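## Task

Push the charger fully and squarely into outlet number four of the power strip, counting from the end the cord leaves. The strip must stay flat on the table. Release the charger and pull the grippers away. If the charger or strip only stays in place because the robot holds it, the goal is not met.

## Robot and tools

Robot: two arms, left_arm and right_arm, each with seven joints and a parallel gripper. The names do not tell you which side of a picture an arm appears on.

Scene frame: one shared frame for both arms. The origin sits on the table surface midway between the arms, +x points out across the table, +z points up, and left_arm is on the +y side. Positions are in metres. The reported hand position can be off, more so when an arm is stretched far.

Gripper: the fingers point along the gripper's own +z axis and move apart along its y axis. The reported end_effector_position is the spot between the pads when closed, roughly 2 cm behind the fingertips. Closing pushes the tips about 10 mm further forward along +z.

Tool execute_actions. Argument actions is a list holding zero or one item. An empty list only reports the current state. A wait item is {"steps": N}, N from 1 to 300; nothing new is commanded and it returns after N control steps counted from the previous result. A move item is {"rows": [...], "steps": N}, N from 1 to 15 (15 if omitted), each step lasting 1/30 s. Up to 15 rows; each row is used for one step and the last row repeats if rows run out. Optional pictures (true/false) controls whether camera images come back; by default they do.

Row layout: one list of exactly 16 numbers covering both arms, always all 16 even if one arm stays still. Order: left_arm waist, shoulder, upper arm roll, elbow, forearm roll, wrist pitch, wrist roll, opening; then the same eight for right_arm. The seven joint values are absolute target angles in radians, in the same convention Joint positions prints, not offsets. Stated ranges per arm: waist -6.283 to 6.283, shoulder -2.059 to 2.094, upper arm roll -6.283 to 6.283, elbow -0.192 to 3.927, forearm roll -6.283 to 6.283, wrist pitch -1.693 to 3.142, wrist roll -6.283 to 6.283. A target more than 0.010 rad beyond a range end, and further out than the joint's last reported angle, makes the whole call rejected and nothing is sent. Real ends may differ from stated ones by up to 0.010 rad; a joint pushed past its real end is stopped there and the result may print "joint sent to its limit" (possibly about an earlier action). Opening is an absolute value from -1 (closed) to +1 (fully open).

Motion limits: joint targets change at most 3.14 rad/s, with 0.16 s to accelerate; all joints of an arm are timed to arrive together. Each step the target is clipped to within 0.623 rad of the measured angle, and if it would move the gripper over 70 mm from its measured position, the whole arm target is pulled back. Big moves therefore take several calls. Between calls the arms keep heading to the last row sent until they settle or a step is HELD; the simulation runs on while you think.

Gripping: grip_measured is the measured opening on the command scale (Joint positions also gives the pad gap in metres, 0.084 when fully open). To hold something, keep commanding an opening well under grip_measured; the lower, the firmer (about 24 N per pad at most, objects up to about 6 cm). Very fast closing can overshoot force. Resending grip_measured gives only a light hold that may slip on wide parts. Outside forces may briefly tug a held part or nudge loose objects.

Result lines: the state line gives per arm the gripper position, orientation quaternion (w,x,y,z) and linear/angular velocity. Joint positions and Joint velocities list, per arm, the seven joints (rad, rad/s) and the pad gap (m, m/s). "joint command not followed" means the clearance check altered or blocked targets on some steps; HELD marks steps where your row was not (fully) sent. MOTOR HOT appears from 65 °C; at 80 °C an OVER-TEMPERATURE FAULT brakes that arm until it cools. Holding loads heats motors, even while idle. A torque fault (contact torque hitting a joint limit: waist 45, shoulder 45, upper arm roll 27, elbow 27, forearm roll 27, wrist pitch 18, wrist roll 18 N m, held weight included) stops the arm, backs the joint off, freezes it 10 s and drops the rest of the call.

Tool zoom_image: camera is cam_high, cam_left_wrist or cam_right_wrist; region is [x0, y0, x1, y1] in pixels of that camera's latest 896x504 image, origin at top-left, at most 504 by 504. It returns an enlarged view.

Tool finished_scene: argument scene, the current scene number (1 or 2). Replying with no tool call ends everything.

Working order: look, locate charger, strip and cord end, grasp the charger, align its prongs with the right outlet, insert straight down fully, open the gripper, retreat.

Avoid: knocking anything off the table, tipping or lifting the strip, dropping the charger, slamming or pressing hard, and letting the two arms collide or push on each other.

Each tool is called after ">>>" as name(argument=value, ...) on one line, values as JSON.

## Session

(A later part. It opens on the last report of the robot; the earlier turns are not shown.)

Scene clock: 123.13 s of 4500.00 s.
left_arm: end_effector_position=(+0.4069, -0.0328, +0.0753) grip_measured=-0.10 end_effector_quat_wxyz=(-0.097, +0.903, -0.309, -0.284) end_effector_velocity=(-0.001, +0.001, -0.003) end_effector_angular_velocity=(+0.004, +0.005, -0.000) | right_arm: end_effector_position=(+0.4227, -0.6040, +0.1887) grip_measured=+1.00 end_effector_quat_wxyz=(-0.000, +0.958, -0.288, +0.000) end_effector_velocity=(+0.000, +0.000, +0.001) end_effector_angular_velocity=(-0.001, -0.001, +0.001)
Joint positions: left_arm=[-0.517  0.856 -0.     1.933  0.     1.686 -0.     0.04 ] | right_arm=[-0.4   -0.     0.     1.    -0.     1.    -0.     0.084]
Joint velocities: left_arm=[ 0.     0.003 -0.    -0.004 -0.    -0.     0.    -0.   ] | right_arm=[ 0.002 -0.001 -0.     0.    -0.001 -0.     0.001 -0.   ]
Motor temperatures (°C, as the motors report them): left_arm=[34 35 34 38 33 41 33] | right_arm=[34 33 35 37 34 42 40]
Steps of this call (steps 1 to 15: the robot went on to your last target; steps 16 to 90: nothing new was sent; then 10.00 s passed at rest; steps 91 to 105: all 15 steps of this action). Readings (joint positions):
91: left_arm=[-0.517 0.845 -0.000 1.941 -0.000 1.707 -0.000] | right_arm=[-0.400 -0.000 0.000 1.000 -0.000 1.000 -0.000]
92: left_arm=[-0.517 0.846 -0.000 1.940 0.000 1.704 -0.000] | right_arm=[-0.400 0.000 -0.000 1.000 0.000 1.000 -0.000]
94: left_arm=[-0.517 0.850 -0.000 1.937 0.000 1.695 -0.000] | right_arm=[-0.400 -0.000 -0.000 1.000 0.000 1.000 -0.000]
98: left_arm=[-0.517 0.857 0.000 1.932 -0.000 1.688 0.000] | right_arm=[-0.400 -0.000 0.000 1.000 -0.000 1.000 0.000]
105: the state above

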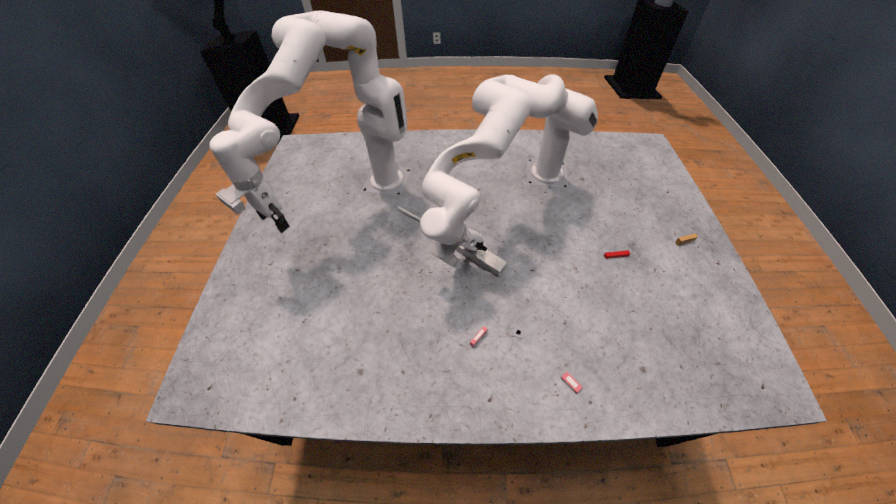

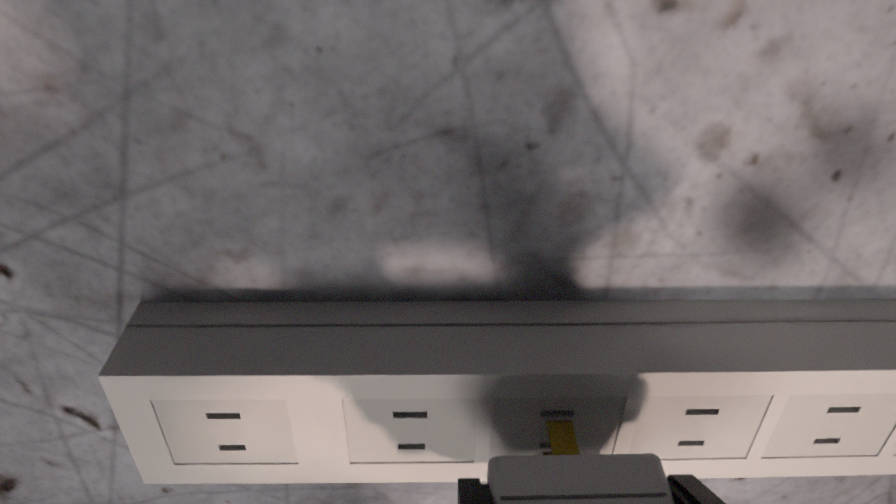

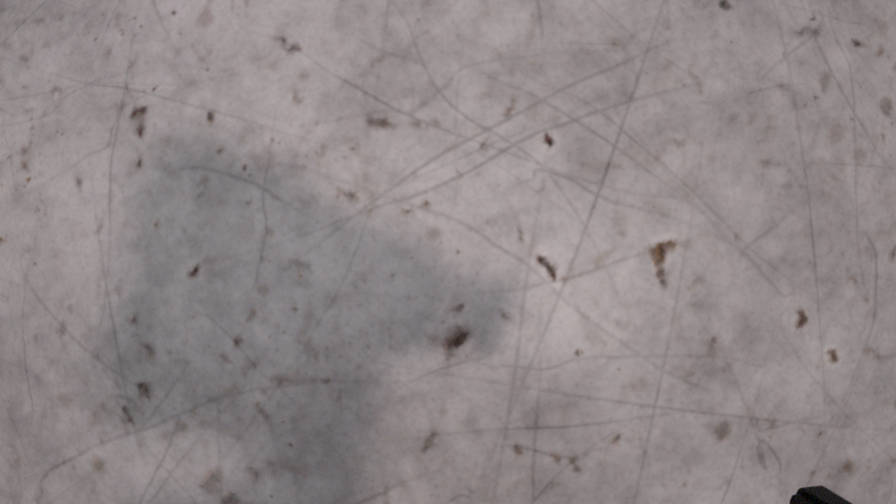

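Nearly aligned. Try 5 mm down.

>>> execute_actions(actions=[{"rows":[[-0.5165,0.8629,0,1.9284,0,1.6763,0,-1,-0.4,0,0,1,0,1,0,1]]}])

>>> zoom_image(camera="cam_left_wrist", region=[470,340,670,504])

Scene clock: 127.27 s of 4500.00 s.
left_arm: end_effector_position=(+0.4069, -0.0325, +0.0701) grip_measured=-0.10 end_effector_quat_wxyz=(-0.097, +0.903, -0.308, -0.285) end_effector_velocity=(+0.000, -0.000, -0.000) end_effector_angular_velocity=(-0.001, -0.001, +0.000) | right_arm: end_effector_position=(+0.4227, -0.6040, +0.1887) grip_measured=+1.00 end_effector_quat_wxyz=(-0.000, +0.958, -0.288, +0.000) end_effector_velocity=(-0.001, -0.001, -0.000) end_effector_angular_velocity=(-0.000, +0.001, -0.001)
Joint positions: left_arm=[-0.517  0.863 -0.     1.928  0.     1.676 -0.     0.04 ] | right_arm=[-0.4   -0.     0.     1.    -0.     1.     0.     0.084]
Joint velocities: left_arm=[ 0.     0.001  0.     0.001 -0.    -0.001  0.     0.   ] | right_arm=[-0.002  0.001  0.    -0.    -0.001  0.    -0.    -0.   ]
Motor temperatures (°C, as the motors report them): left_arm=[34 35 34 38 33 41 33] | right_arm=[34 33 35 37 34 42 40]
Steps of this call (steps 1 to 15: the robot went on to your last target; steps 16 to 90: nothing new was sent; then 0.63 s passed at rest; steps 91 to 105: all 15 steps of this action). Readings (joint positions):
91: left_arm=[-0.517 0.857 -0.000 1.932 -0.000 1.686 0.000] | right_arm=[-0.400 -0.000 -0.000 1.000 -0.000 1.000 -0.000]
92: left_arm=[-0.517 0.857 -0.000 1.932 -0.000 1.685 -0.000] | right_arm=[-0.400 0.000 -0.000 1.000 0.000 1.000 0.000]
94: left_arm=[-0.517 0.860 -0.000 1.931 -0.000 1.680 0.000] | right_arm=[-0.400 0.000 0.000 1.000 -0.000 1.000 -0.000]
98: left_arm=[-0.517 0.863 0.000 1.928 0.000 1.677 0.000] | right_arm=[-0.400 -0.000 0.000 1.000 -0.000 1.000 -0.000]
105: the state above

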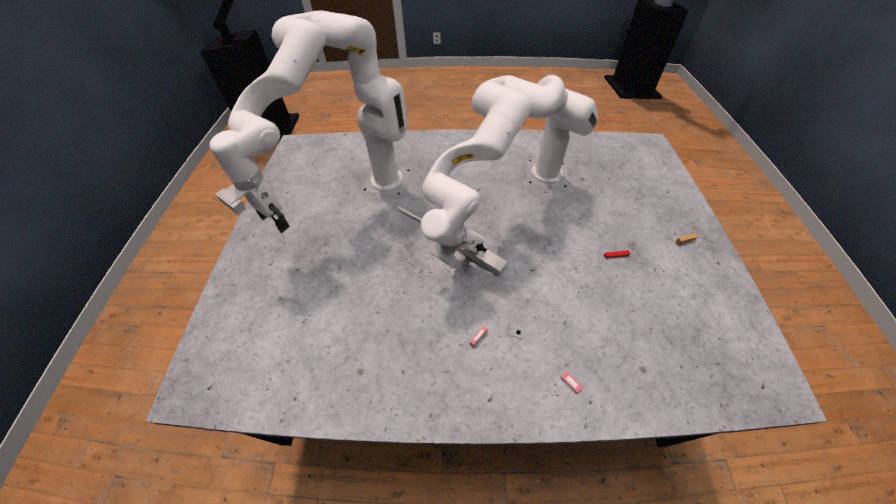

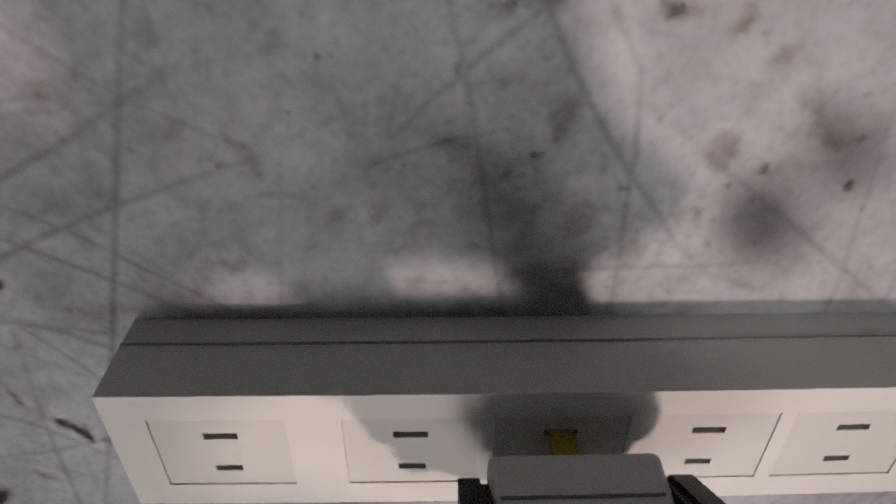

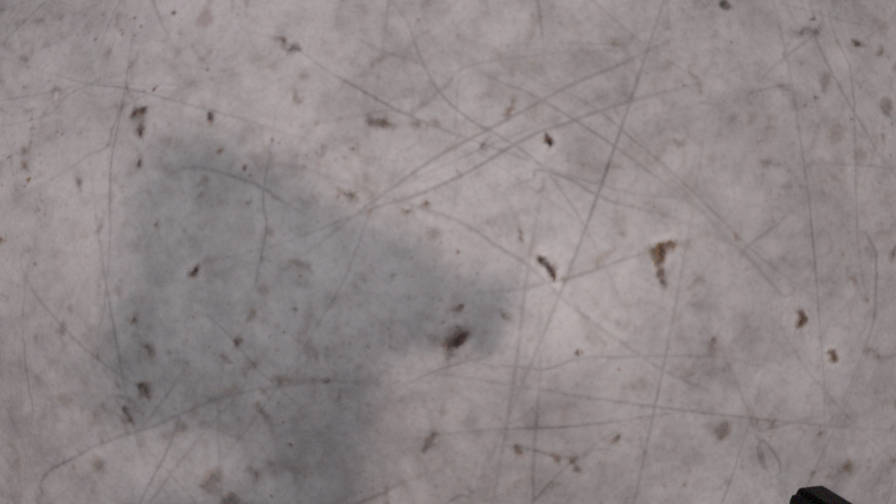

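Region (470, 340, 670, 504) of cam_left_wrist's 896x504 image, scaled by 2.520, with more detail than that image has; it fills the top 413 rows of this view, and the rest is white.

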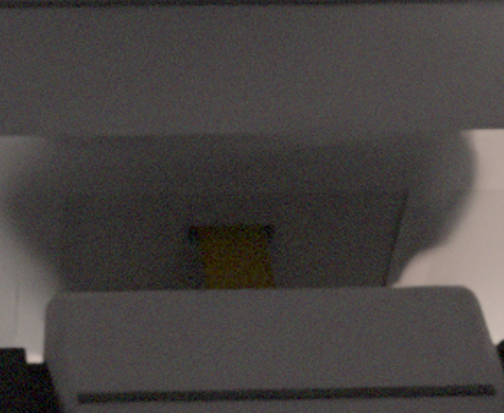

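>>> execute_actions(actions=[{"rows":[[-0.5165,0.8718,0,1.9234,0,1.6624,0,-1,-0.4,0,0,1,0,1,0,1]]}], pictures=false)

>>> execute_actions(actions=[{"rows":[[-0.5165,0.8825,0,1.9186,0,1.6469,0,-1,-0.4,0,0,1,0,1,0,1]]}])

Scene clock: 133.00 s of 4500.00 s.
left_arm: end_effector_position=(+0.4068, -0.0324, +0.0635) grip_measured=-0.10 end_effector_quat_wxyz=(-0.097, +0.902, -0.308, -0.285) end_effector_velocity=(+0.000, -0.000, -0.000) end_effector_angular_velocity=(-0.001, -0.000, -0.000) | right_arm: end_effector_position=(+0.4227, -0.6040, +0.1887) grip_measured=+1.00 end_effector_quat_wxyz=(-0.000, +0.958, -0.288, +0.000) end_effector_velocity=(-0.000, -0.000, +0.000) end_effector_angular_velocity=(-0.001, -0.000, +0.001)
Joint positions: left_arm=[-0.516  0.871  0.     1.923  0.     1.663 -0.     0.04 ] | right_arm=[-0.4    0.     0.     1.    -0.     1.     0.     0.084]
Joint velocities: left_arm=[-0.     0.    -0.    -0.    -0.    -0.002  0.     0.   ] | right_arm=[-0.001 -0.     0.001  0.    -0.     0.    -0.001  0.   ]
Motor temperatures (°C, as the motors report them): left_arm=[34 35 34 38 33 41 33] | right_arm=[34 33 35 38 34 42 40]
Steps of this call (steps 1 to 15: the robot went on to your last target; steps 16 to 90: nothing new was sent; then 2.23 s passed at rest; steps 91 to 105: all 15 steps of this action). Readings (joint positions):
91: left_arm=[-0.516 0.863 -0.000 1.928 -0.000 1.676 -0.000] | right_arm=[-0.400 -0.000 -0.000 1.000 0.000 1.000 -0.000]
92: left_arm=[-0.516 0.864 -0.000 1.928 0.000 1.674 -0.000] | right_arm=[-0.400 0.000 -0.000 1.000 -0.000 1.000 -0.000]
94: left_arm=[-0.517 0.867 -0.000 1.926 0.000 1.668 0.000] | right_arm=[-0.400 0.000 0.000 1.000 0.000 1.000 0.000]
98: left_arm=[-0.516 0.871 0.000 1.924 -0.000 1.664 -0.000] | right_arm=[-0.400 0.000 0.000 1.000 -0.000 1.000 -0.000]
105: the state above

Scene clock: 133.50 s of 4500.00 s.
left_arm: end_effector_position=(+0.4075, -0.0329, +0.0572) grip_measured=-0.10 end_effector_quat_wxyz=(-0.097, +0.903, -0.308, -0.283) end_effector_velocity=(-0.000, +0.000, -0.001) end_effector_angular_velocity=(+0.000, +0.000, +0.000) | right_arm: end_effector_position=(+0.4227, -0.6040, +0.1887) grip_measured=+1.00 end_effector_quat_wxyz=(-0.000, +0.958, -0.288, +0.000) end_effector_velocity=(-0.000, -0.000, -0.000) end_effector_angular_velocity=(+0.000, -0.000, -0.001)
Joint positions: left_arm=[-0.516  0.88   0.     1.921  0.     1.649  0.     0.04 ] | right_arm=[-0.4    0.    -0.     1.     0.     1.    -0.     0.084]
Joint velocities: left_arm=[-0.     0.002 -0.    -0.001 -0.    -0.002 -0.     0.   ] | right_arm=[-0.001 -0.001 -0.    -0.001  0.001  0.     0.     0.   ]
Motor temperatures (°C, as the motors report them): left_arm=[34 35 34 38 33 41 33] | right_arm=[34 33 35 38 34 42 40]
Steps of this call (steps 1 to 15: all 15 steps of this action). Readings (joint positions):
1: left_arm=[-0.516 0.871 0.000 1.923 0.000 1.663 -0.000] | right_arm=[-0.400 -0.000 -0.000 1.000 -0.000 1.000 0.000]
2: left_arm=[-0.516 0.872 -0.000 1.923 0.000 1.661 0.000] | right_arm=[-0.400 -0.000 0.000 1.000 0.000 1.000 -0.000]
4: left_arm=[-0.517 0.875 -0.000 1.923 0.000 1.656 0.000] | right_arm=[-0.400 -0.000 -0.000 1.000 -0.000 1.000 -0.000]
8: left_arm=[-0.516 0.879 0.000 1.921 0.000 1.650 0.000] | right_arm=[-0.400 -0.000 0.000 1.000 -0.000 1.000 0.000]
15: the state above

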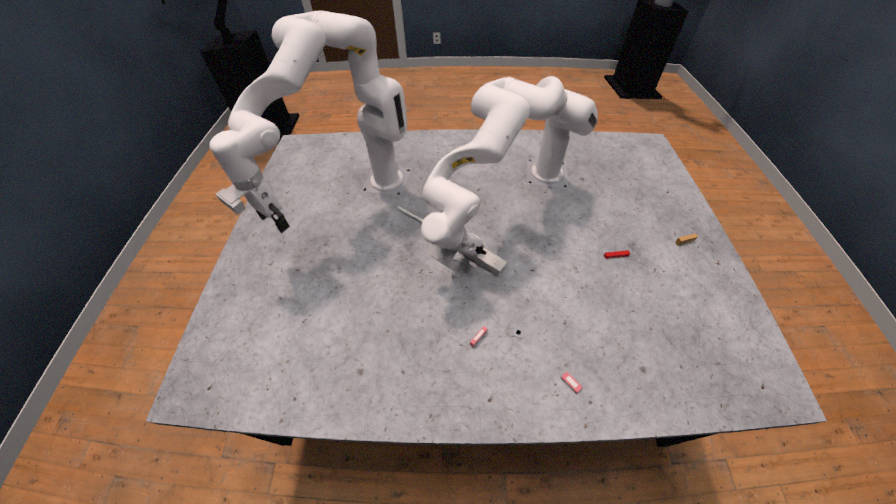

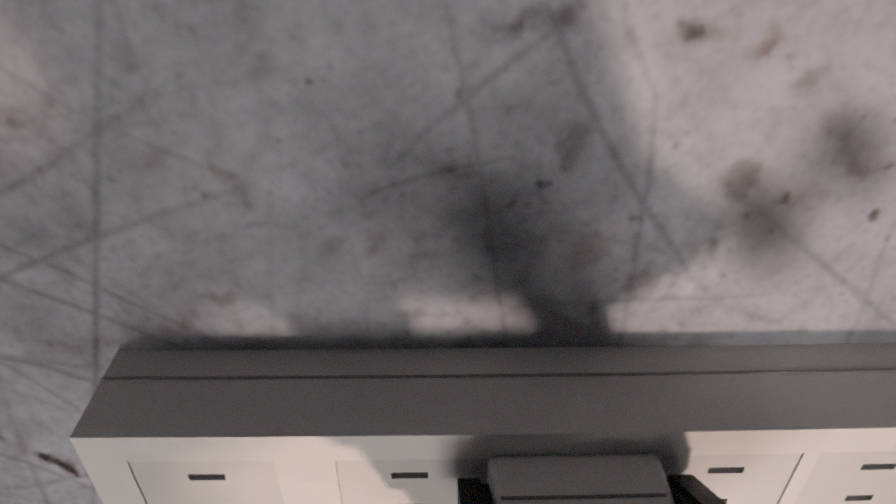

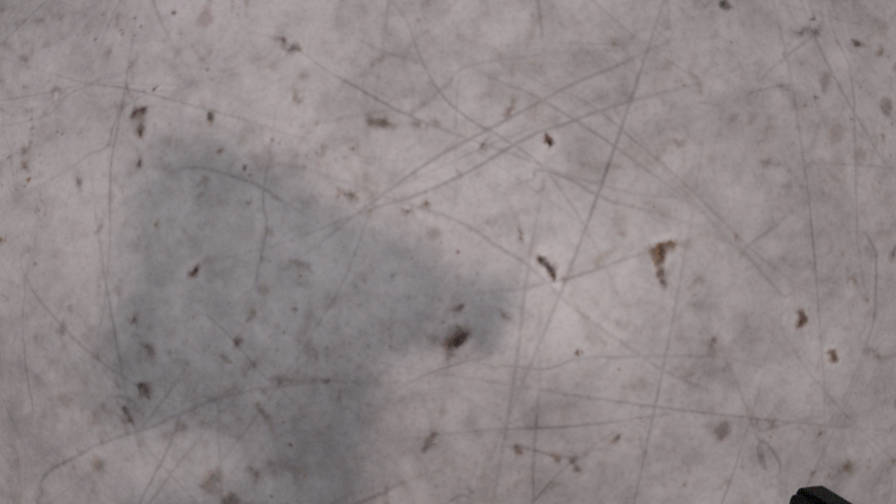

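>>> execute_actions(actions=[{"rows":[[-0.5165,0.890,0,1.9135,0,1.636,0,-1,-0.4,0,0,1,0,1,0,1]]}])

Scene clock: 136.60 s of 4500.00 s.
left_arm: end_effector_position=(+0.4076, -0.0329, +0.0536) grip_measured=-0.10 end_effector_quat_wxyz=(-0.096, +0.903, -0.309, -0.282) end_effector_velocity=(+0.000, -0.000, +0.000) end_effector_angular_velocity=(-0.001, -0.001, -0.000) | right_arm: end_effector_position=(+0.4227, -0.6040, +0.1887) grip_measured=+1.00 end_effector_quat_wxyz=(-0.000, +0.958, -0.288, +0.000) end_effector_velocity=(-0.000, -0.000, -0.000) end_effector_angular_velocity=(+0.001, +0.000, -0.000)
Joint positions: left_arm=[-0.516  0.882  0.     1.914  0.     1.637 -0.     0.04 ] | right_arm=[-0.4    0.    -0.     1.    -0.     1.    -0.     0.084]
Joint velocities: left_arm=[ 0.    -0.001 -0.    -0.001 -0.    -0.002 -0.    -0.   ] | right_arm=[-0.001  0.001 -0.     0.     0.001  0.    -0.001  0.   ]
Motor temperatures (°C, as the motors report them): left_arm=[34 35 34 38 33 41 33] | right_arm=[34 33 35 38 34 42 40]
Steps of this call (steps 1 to 15: the robot went on to your last target; steps 16 to 78: nothing new was sent; steps 79 to 93: all 15 steps of this action). Readings (joint positions):
79: left_arm=[-0.516 0.879 0.000 1.919 0.000 1.647 -0.000] | right_arm=[-0.400 0.000 -0.000 1.000 0.000 1.000 -0.000]
80: left_arm=[-0.516 0.880 0.000 1.918 0.000 1.646 -0.000] | right_arm=[-0.400 0.000 -0.000 1.000 0.000 1.000 -0.000]
82: left_arm=[-0.517 0.881 0.000 1.917 0.000 1.642 -0.000] | right_arm=[-0.400 0.000 0.000 1.000 0.000 1.000 0.000]
86: left_arm=[-0.516 0.882 0.000 1.915 0.000 1.638 -0.000] | right_arm=[-0.400 -0.000 -0.000 1.000 0.000 1.000 0.000]
93: the state above

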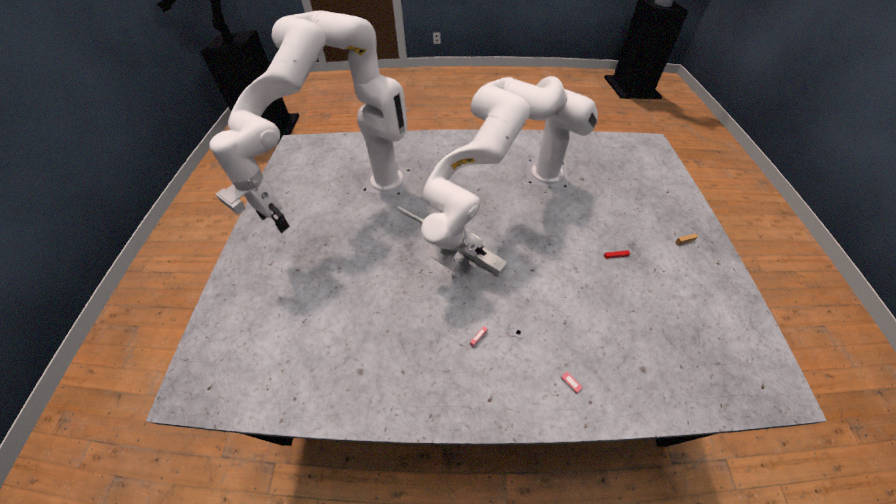

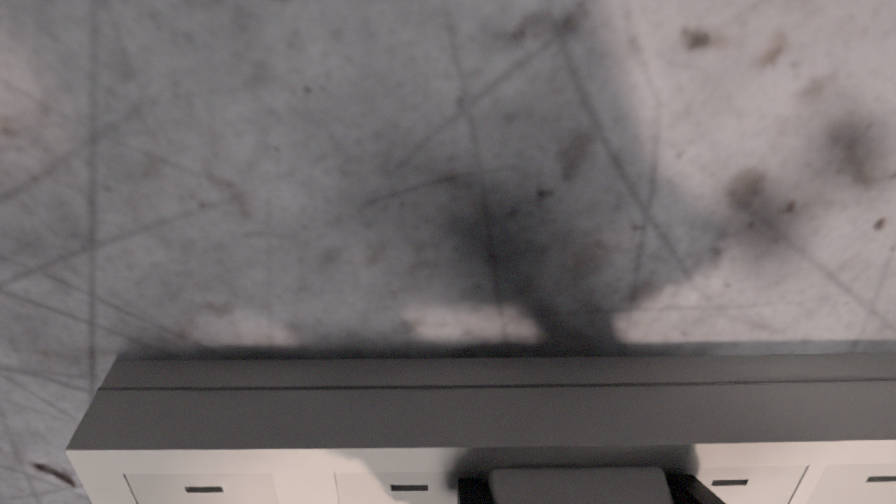

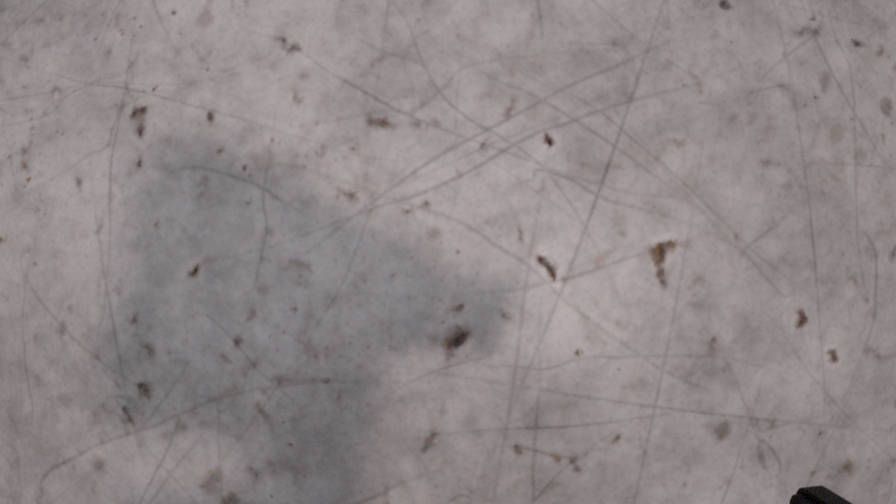

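>>> execute_actions(actions=[{"rows":[[-0.5165,0.879,0,1.9186,0,1.6469,0,1,-0.4,0,0,1,0,1,0,1]],"steps":10}], pictures=false)

>>> execute_actions(actions=[{"rows":[[-0.5165,0.74,0,1.92,0,1.85,0,1,-0.4,0,0,1,0,1,0,1]]}])

>>> execute_actions(actions=[{"rows":[[0.2,0,0,1.3,0,1.3,0,1,-0.4,0,0,1,0,1,0,1]]}], pictures=false)

>>> execute_actions(actions=[{"steps":30}])

>>> zoom_image(camera="cam_high", region=[420,210,520,285])

Scene clock: 143.53 s of 4500.00 s.
left_arm: end_effector_position=(+0.4057, -0.0314, +0.0525) grip_measured=+1.00 end_effector_quat_wxyz=(-0.098, +0.902, -0.308, -0.286) end_effector_velocity=(+0.018, -0.012, +0.035) end_effector_angular_velocity=(-0.041, -0.055, +0.001) | right_arm: end_effector_position=(+0.4227, -0.6040, +0.1887) grip_measured=+1.00 end_effector_quat_wxyz=(-0.000, +0.958, -0.288, +0.000) end_effector_velocity=(-0.000, -0.000, -0.000) end_effector_angular_velocity=(+0.000, +0.000, -0.001)
Joint positions: left_arm=[-0.516  0.884  0.     1.913 -0.     1.643  0.     0.084] | right_arm=[-0.4   -0.     0.     1.     0.     1.    -0.     0.084]
Joint velocities: left_arm=[ 0.001 -0.039  0.001  0.051  0.001  0.021  0.     0.003] | right_arm=[-0.001  0.     0.    -0.    -0.     0.     0.     0.   ]
Motor temperatures (°C, as the motors report them): left_arm=[34 34 34 37 33 41 33] | right_arm=[34 33 35 38 34 42 40]
Steps of this call (steps 1 to 15: the robot went on to your last target; steps 16 to 90: nothing new was sent; then 3.60 s passed at rest; steps 91 to 100: all 10 steps of this action). Readings (joint positions):
91: left_arm=[-0.516 0.881 0.000 1.914 0.000 1.637 -0.000] | right_arm=[-0.400 0.000 0.000 1.000 -0.000 1.000 0.000]
92: left_arm=[-0.516 0.882 -0.000 1.913 -0.000 1.635 -0.000] | right_arm=[-0.400 0.000 0.000 1.000 -0.000 1.000 -0.000]
94: left_arm=[-0.517 0.884 -0.001 1.911 -0.000 1.637 -0.000] | right_arm=[-0.400 -0.000 -0.000 1.000 -0.000 1.000 -0.000]
98: left_arm=[-0.517 0.887 -0.000 1.910 -0.000 1.642 -0.000] | right_arm=[-0.400 -0.000 -0.000 1.000 0.000 1.000 0.000]
100: the state above

Scene clock: 144.03 s of 4500.00 s.
left_arm: end_effector_position=(+0.3858, -0.0161, +0.1426) grip_measured=+1.00 end_effector_quat_wxyz=(-0.107, +0.893, -0.305, -0.313) end_effector_velocity=(-0.006, +0.005, -0.001) end_effector_angular_velocity=(+0.020, +0.026, +0.001) | right_arm: end_effector_position=(+0.4227, -0.6040, +0.1887) grip_measured=+1.00 end_effector_quat_wxyz=(-0.000, +0.958, -0.288, +0.000) end_effector_velocity=(-0.000, -0.000, -0.000) end_effector_angular_velocity=(+0.000, -0.000, -0.002)
Joint positions: left_arm=[-0.516  0.743  0.     1.918 -0.     1.848  0.     0.084] | right_arm=[-0.4    0.    -0.     1.    -0.     1.    -0.     0.084]
Joint velocities: left_arm=[ 0.     0.002  0.001 -0.007 -0.     0.023  0.     0.   ] | right_arm=[-0.001  0.001  0.     0.     0.001  0.     0.     0.   ]
Motor temperatures (°C, as the motors report them): left_arm=[34 34 34 37 33 41 33] | right_arm=[34 33 35 38 34 42 40]
Steps of this call (steps 1 to 15: all 15 steps of this action). Readings (joint positions):
1: left_arm=[-0.516 0.883 0.000 1.915 -0.000 1.644 0.000] | right_arm=[-0.400 0.000 -0.000 1.000 0.000 1.000 -0.000]
2: left_arm=[-0.516 0.880 0.000 1.915 -0.000 1.650 0.000] | right_arm=[-0.400 -0.000 0.000 1.000 0.000 1.000 0.000]
4: left_arm=[-0.516 0.853 0.000 1.912 -0.000 1.697 0.000] | right_arm=[-0.400 -0.000 0.000 1.000 -0.000 1.000 0.000]
8: left_arm=[-0.517 0.764 -0.000 1.924 0.000 1.808 -0.000] | right_arm=[-0.400 0.000 -0.000 1.000 0.000 1.000 -0.000]
15: the state above

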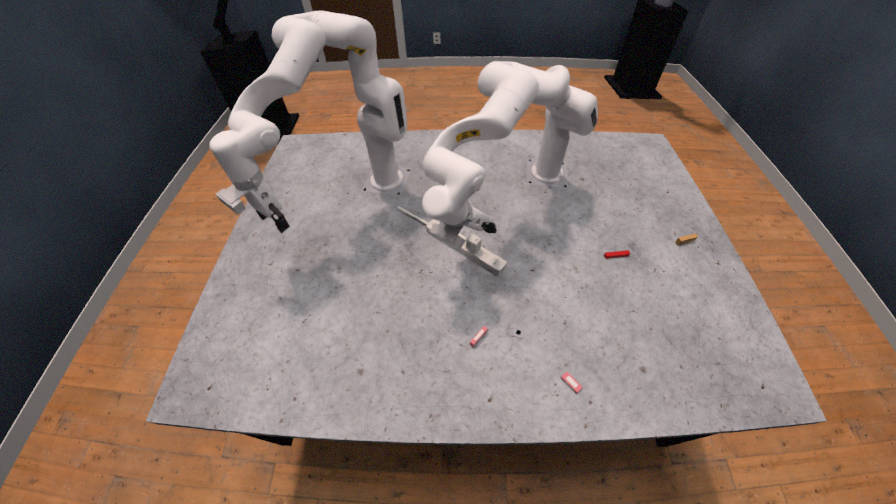

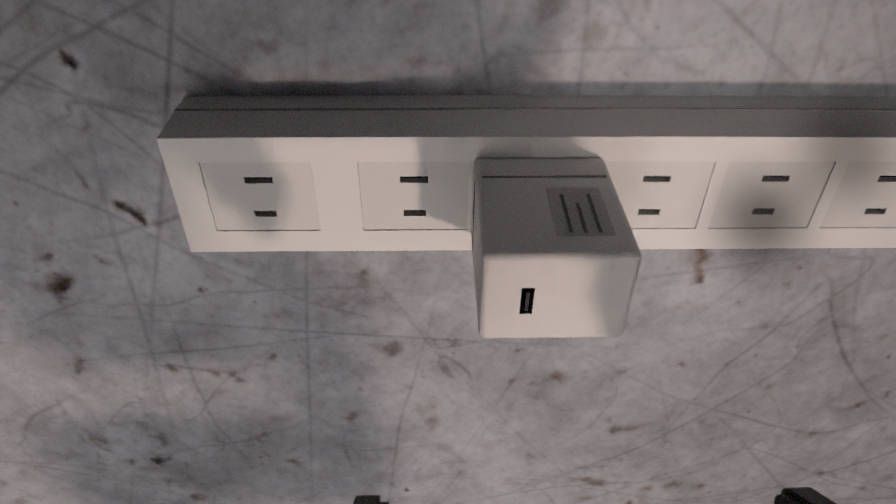

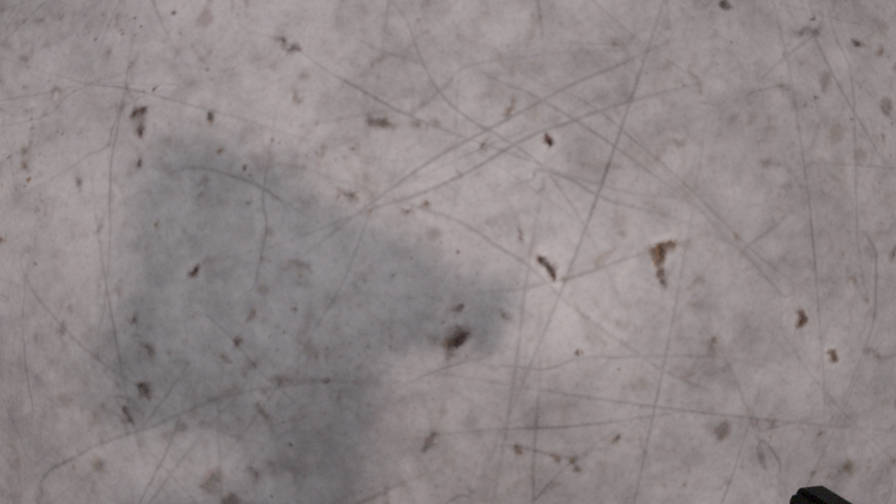

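Scene clock: 144.53 s of 4500.00 s.
left_arm: end_effector_position=(+0.4662, +0.1161, +0.2059) grip_measured=+1.00 end_effector_quat_wxyz=(-0.032, +0.968, -0.167, -0.187) end_effector_velocity=(+0.118, +0.333, +0.161) end_effector_angular_velocity=(-0.228, -0.640, +0.718) | right_arm: end_effector_position=(+0.4227, -0.6040, +0.1887) grip_measured=+1.00 end_effector_quat_wxyz=(-0.000, +0.958, -0.288, +0.000) end_effector_velocity=(+0.000, +0.000, +0.000) end_effector_angular_velocity=(-0.000, -0.000, +0.000)
Joint positions: left_arm=[-0.2    0.42   0.001  1.638  0.     1.6   -0.     0.084] | right_arm=[-0.4    0.    -0.     1.    -0.     1.    -0.     0.084]
Joint velocities: left_arm=[ 0.718 -0.751  0.    -0.604  0.    -0.532 -0.    -0.   ] | right_arm=[ 0.001  0.     0.     0.001  0.     0.     0.001 -0.   ]
Motor temperatures (°C, as the motors report them): left_arm=[34 35 34 37 33 41 33] | right_arm=[34 33 35 38 34 42 40]
Steps of this call (steps 1 to 15: all 15 steps of this action). Readings (joint positions):
1: left_arm=[-0.516 0.743 0.000 1.918 -0.000 1.848 0.000] | right_arm=[-0.400 0.000 0.000 1.000 0.000 1.000 -0.000]
2: left_arm=[-0.513 0.739 -0.001 1.913 -0.000 1.844 0.000] | right_arm=[-0.400 -0.000 -0.000 1.000 0.000 1.000 0.000]
4: left_arm=[-0.477 0.700 -0.009 1.868 -0.001 1.806 0.000] | right_arm=[-0.400 -0.000 -0.000 1.000 -0.000 1.000 -0.000]
8: left_arm=[-0.366 0.594 0.003 1.778 0.000 1.723 -0.000] | right_arm=[-0.400 -0.000 0.000 1.000 0.000 1.000 0.000]
15: the state above

Scene clock: 145.53 s of 4500.00 s.
left_arm: end_effector_position=(+0.4804, +0.3081, +0.2913) grip_measured=+1.00 end_effector_quat_wxyz=(+0.000, +1.000, +0.029, -0.000) end_effector_velocity=(+0.000, +0.003, +0.002) end_effector_angular_velocity=(+0.001, -0.005, +0.005) | right_arm: end_effector_position=(+0.4227, -0.6040, +0.1887) grip_measured=+1.00 end_effector_quat_wxyz=(-0.000, +0.958, -0.288, +0.000) end_effector_velocity=(-0.000, +0.000, -0.000) end_effector_angular_velocity=(+0.001, +0.000, -0.000)
Joint positions: left_arm=[ 0.199  0.001 -0.     1.3   -0.     1.3    0.     0.084] | right_arm=[-0.4    0.     0.     1.    -0.     1.    -0.     0.084]
Joint velocities: left_arm=[ 0.003 -0.003  0.002  0.001  0.    -0.001 -0.     0.   ] | right_arm=[ 0.001 -0.    -0.001 -0.001  0.     0.     0.    -0.   ]
Motor temperatures (°C, as the motors report them): left_arm=[34 34 34 37 33 41 33] | right_arm=[34 33 35 38 34 42 40]
Steps of this call (steps 1 to 30: the robot went on to your last target). Readings (joint positions):
1: left_arm=[-0.176 0.395 0.001 1.618 0.000 1.582 -0.000] | right_arm=[-0.400 0.000 -0.000 1.000 0.000 1.000 -0.000]
2: left_arm=[-0.152 0.370 0.001 1.598 0.000 1.564 -0.000] | right_arm=[-0.400 0.000 -0.000 1.000 -0.000 1.000 -0.000]
4: left_arm=[-0.104 0.319 0.001 1.557 0.000 1.528 -0.000] | right_arm=[-0.400 0.000 0.000 1.000 -0.000 1.000 0.000]
8: left_arm=[-0.007 0.217 0.001 1.475 0.000 1.455 -0.000] | right_arm=[-0.400 0.000 0.000 1.000 0.000 1.000 -0.000]
30: the state above

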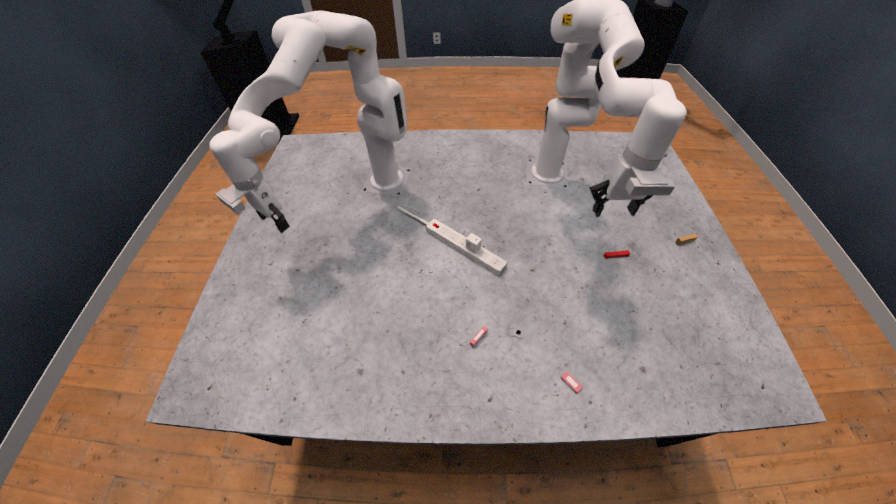

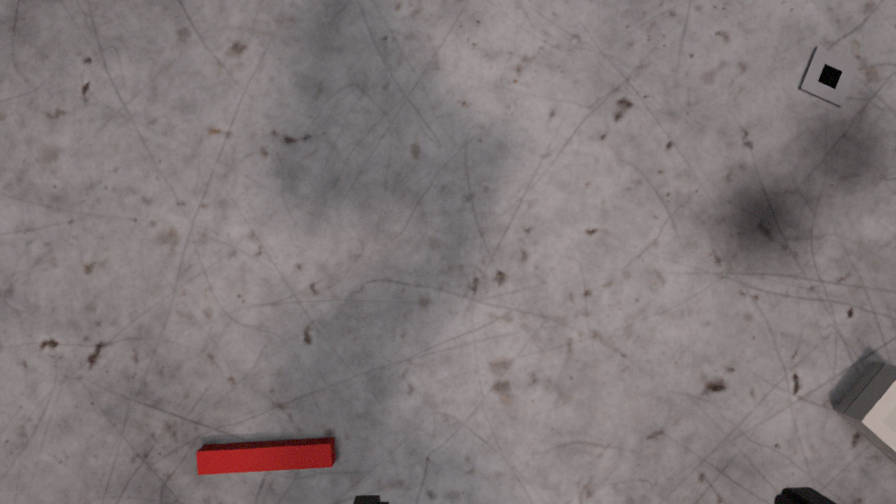

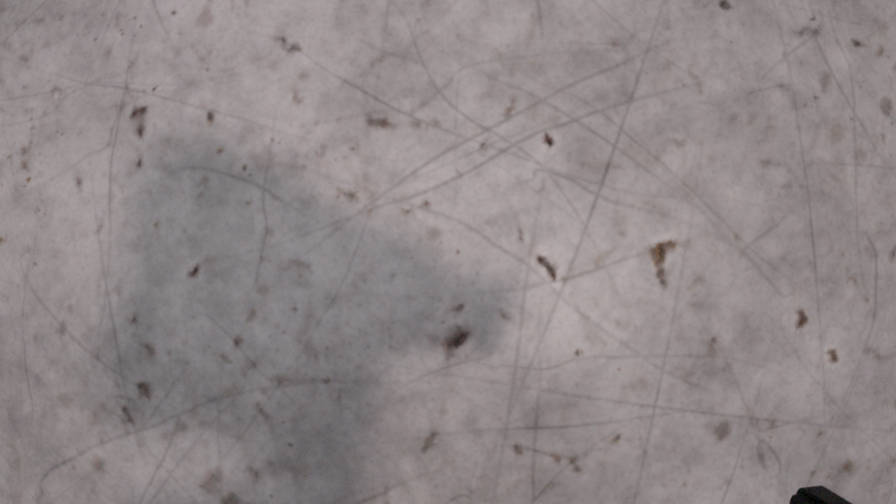

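Region (420, 210, 520, 285) of cam_high's 896x504 image, scaled by 5.040, with more detail than that image has; it fills the top 378 rows of this view, and the rest is white.

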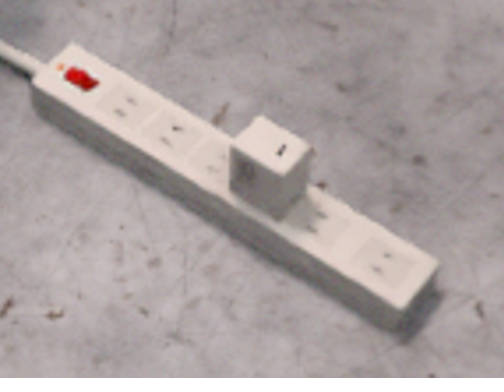

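>>> finished_scene(scene=1)

The scene is finished: the task was done.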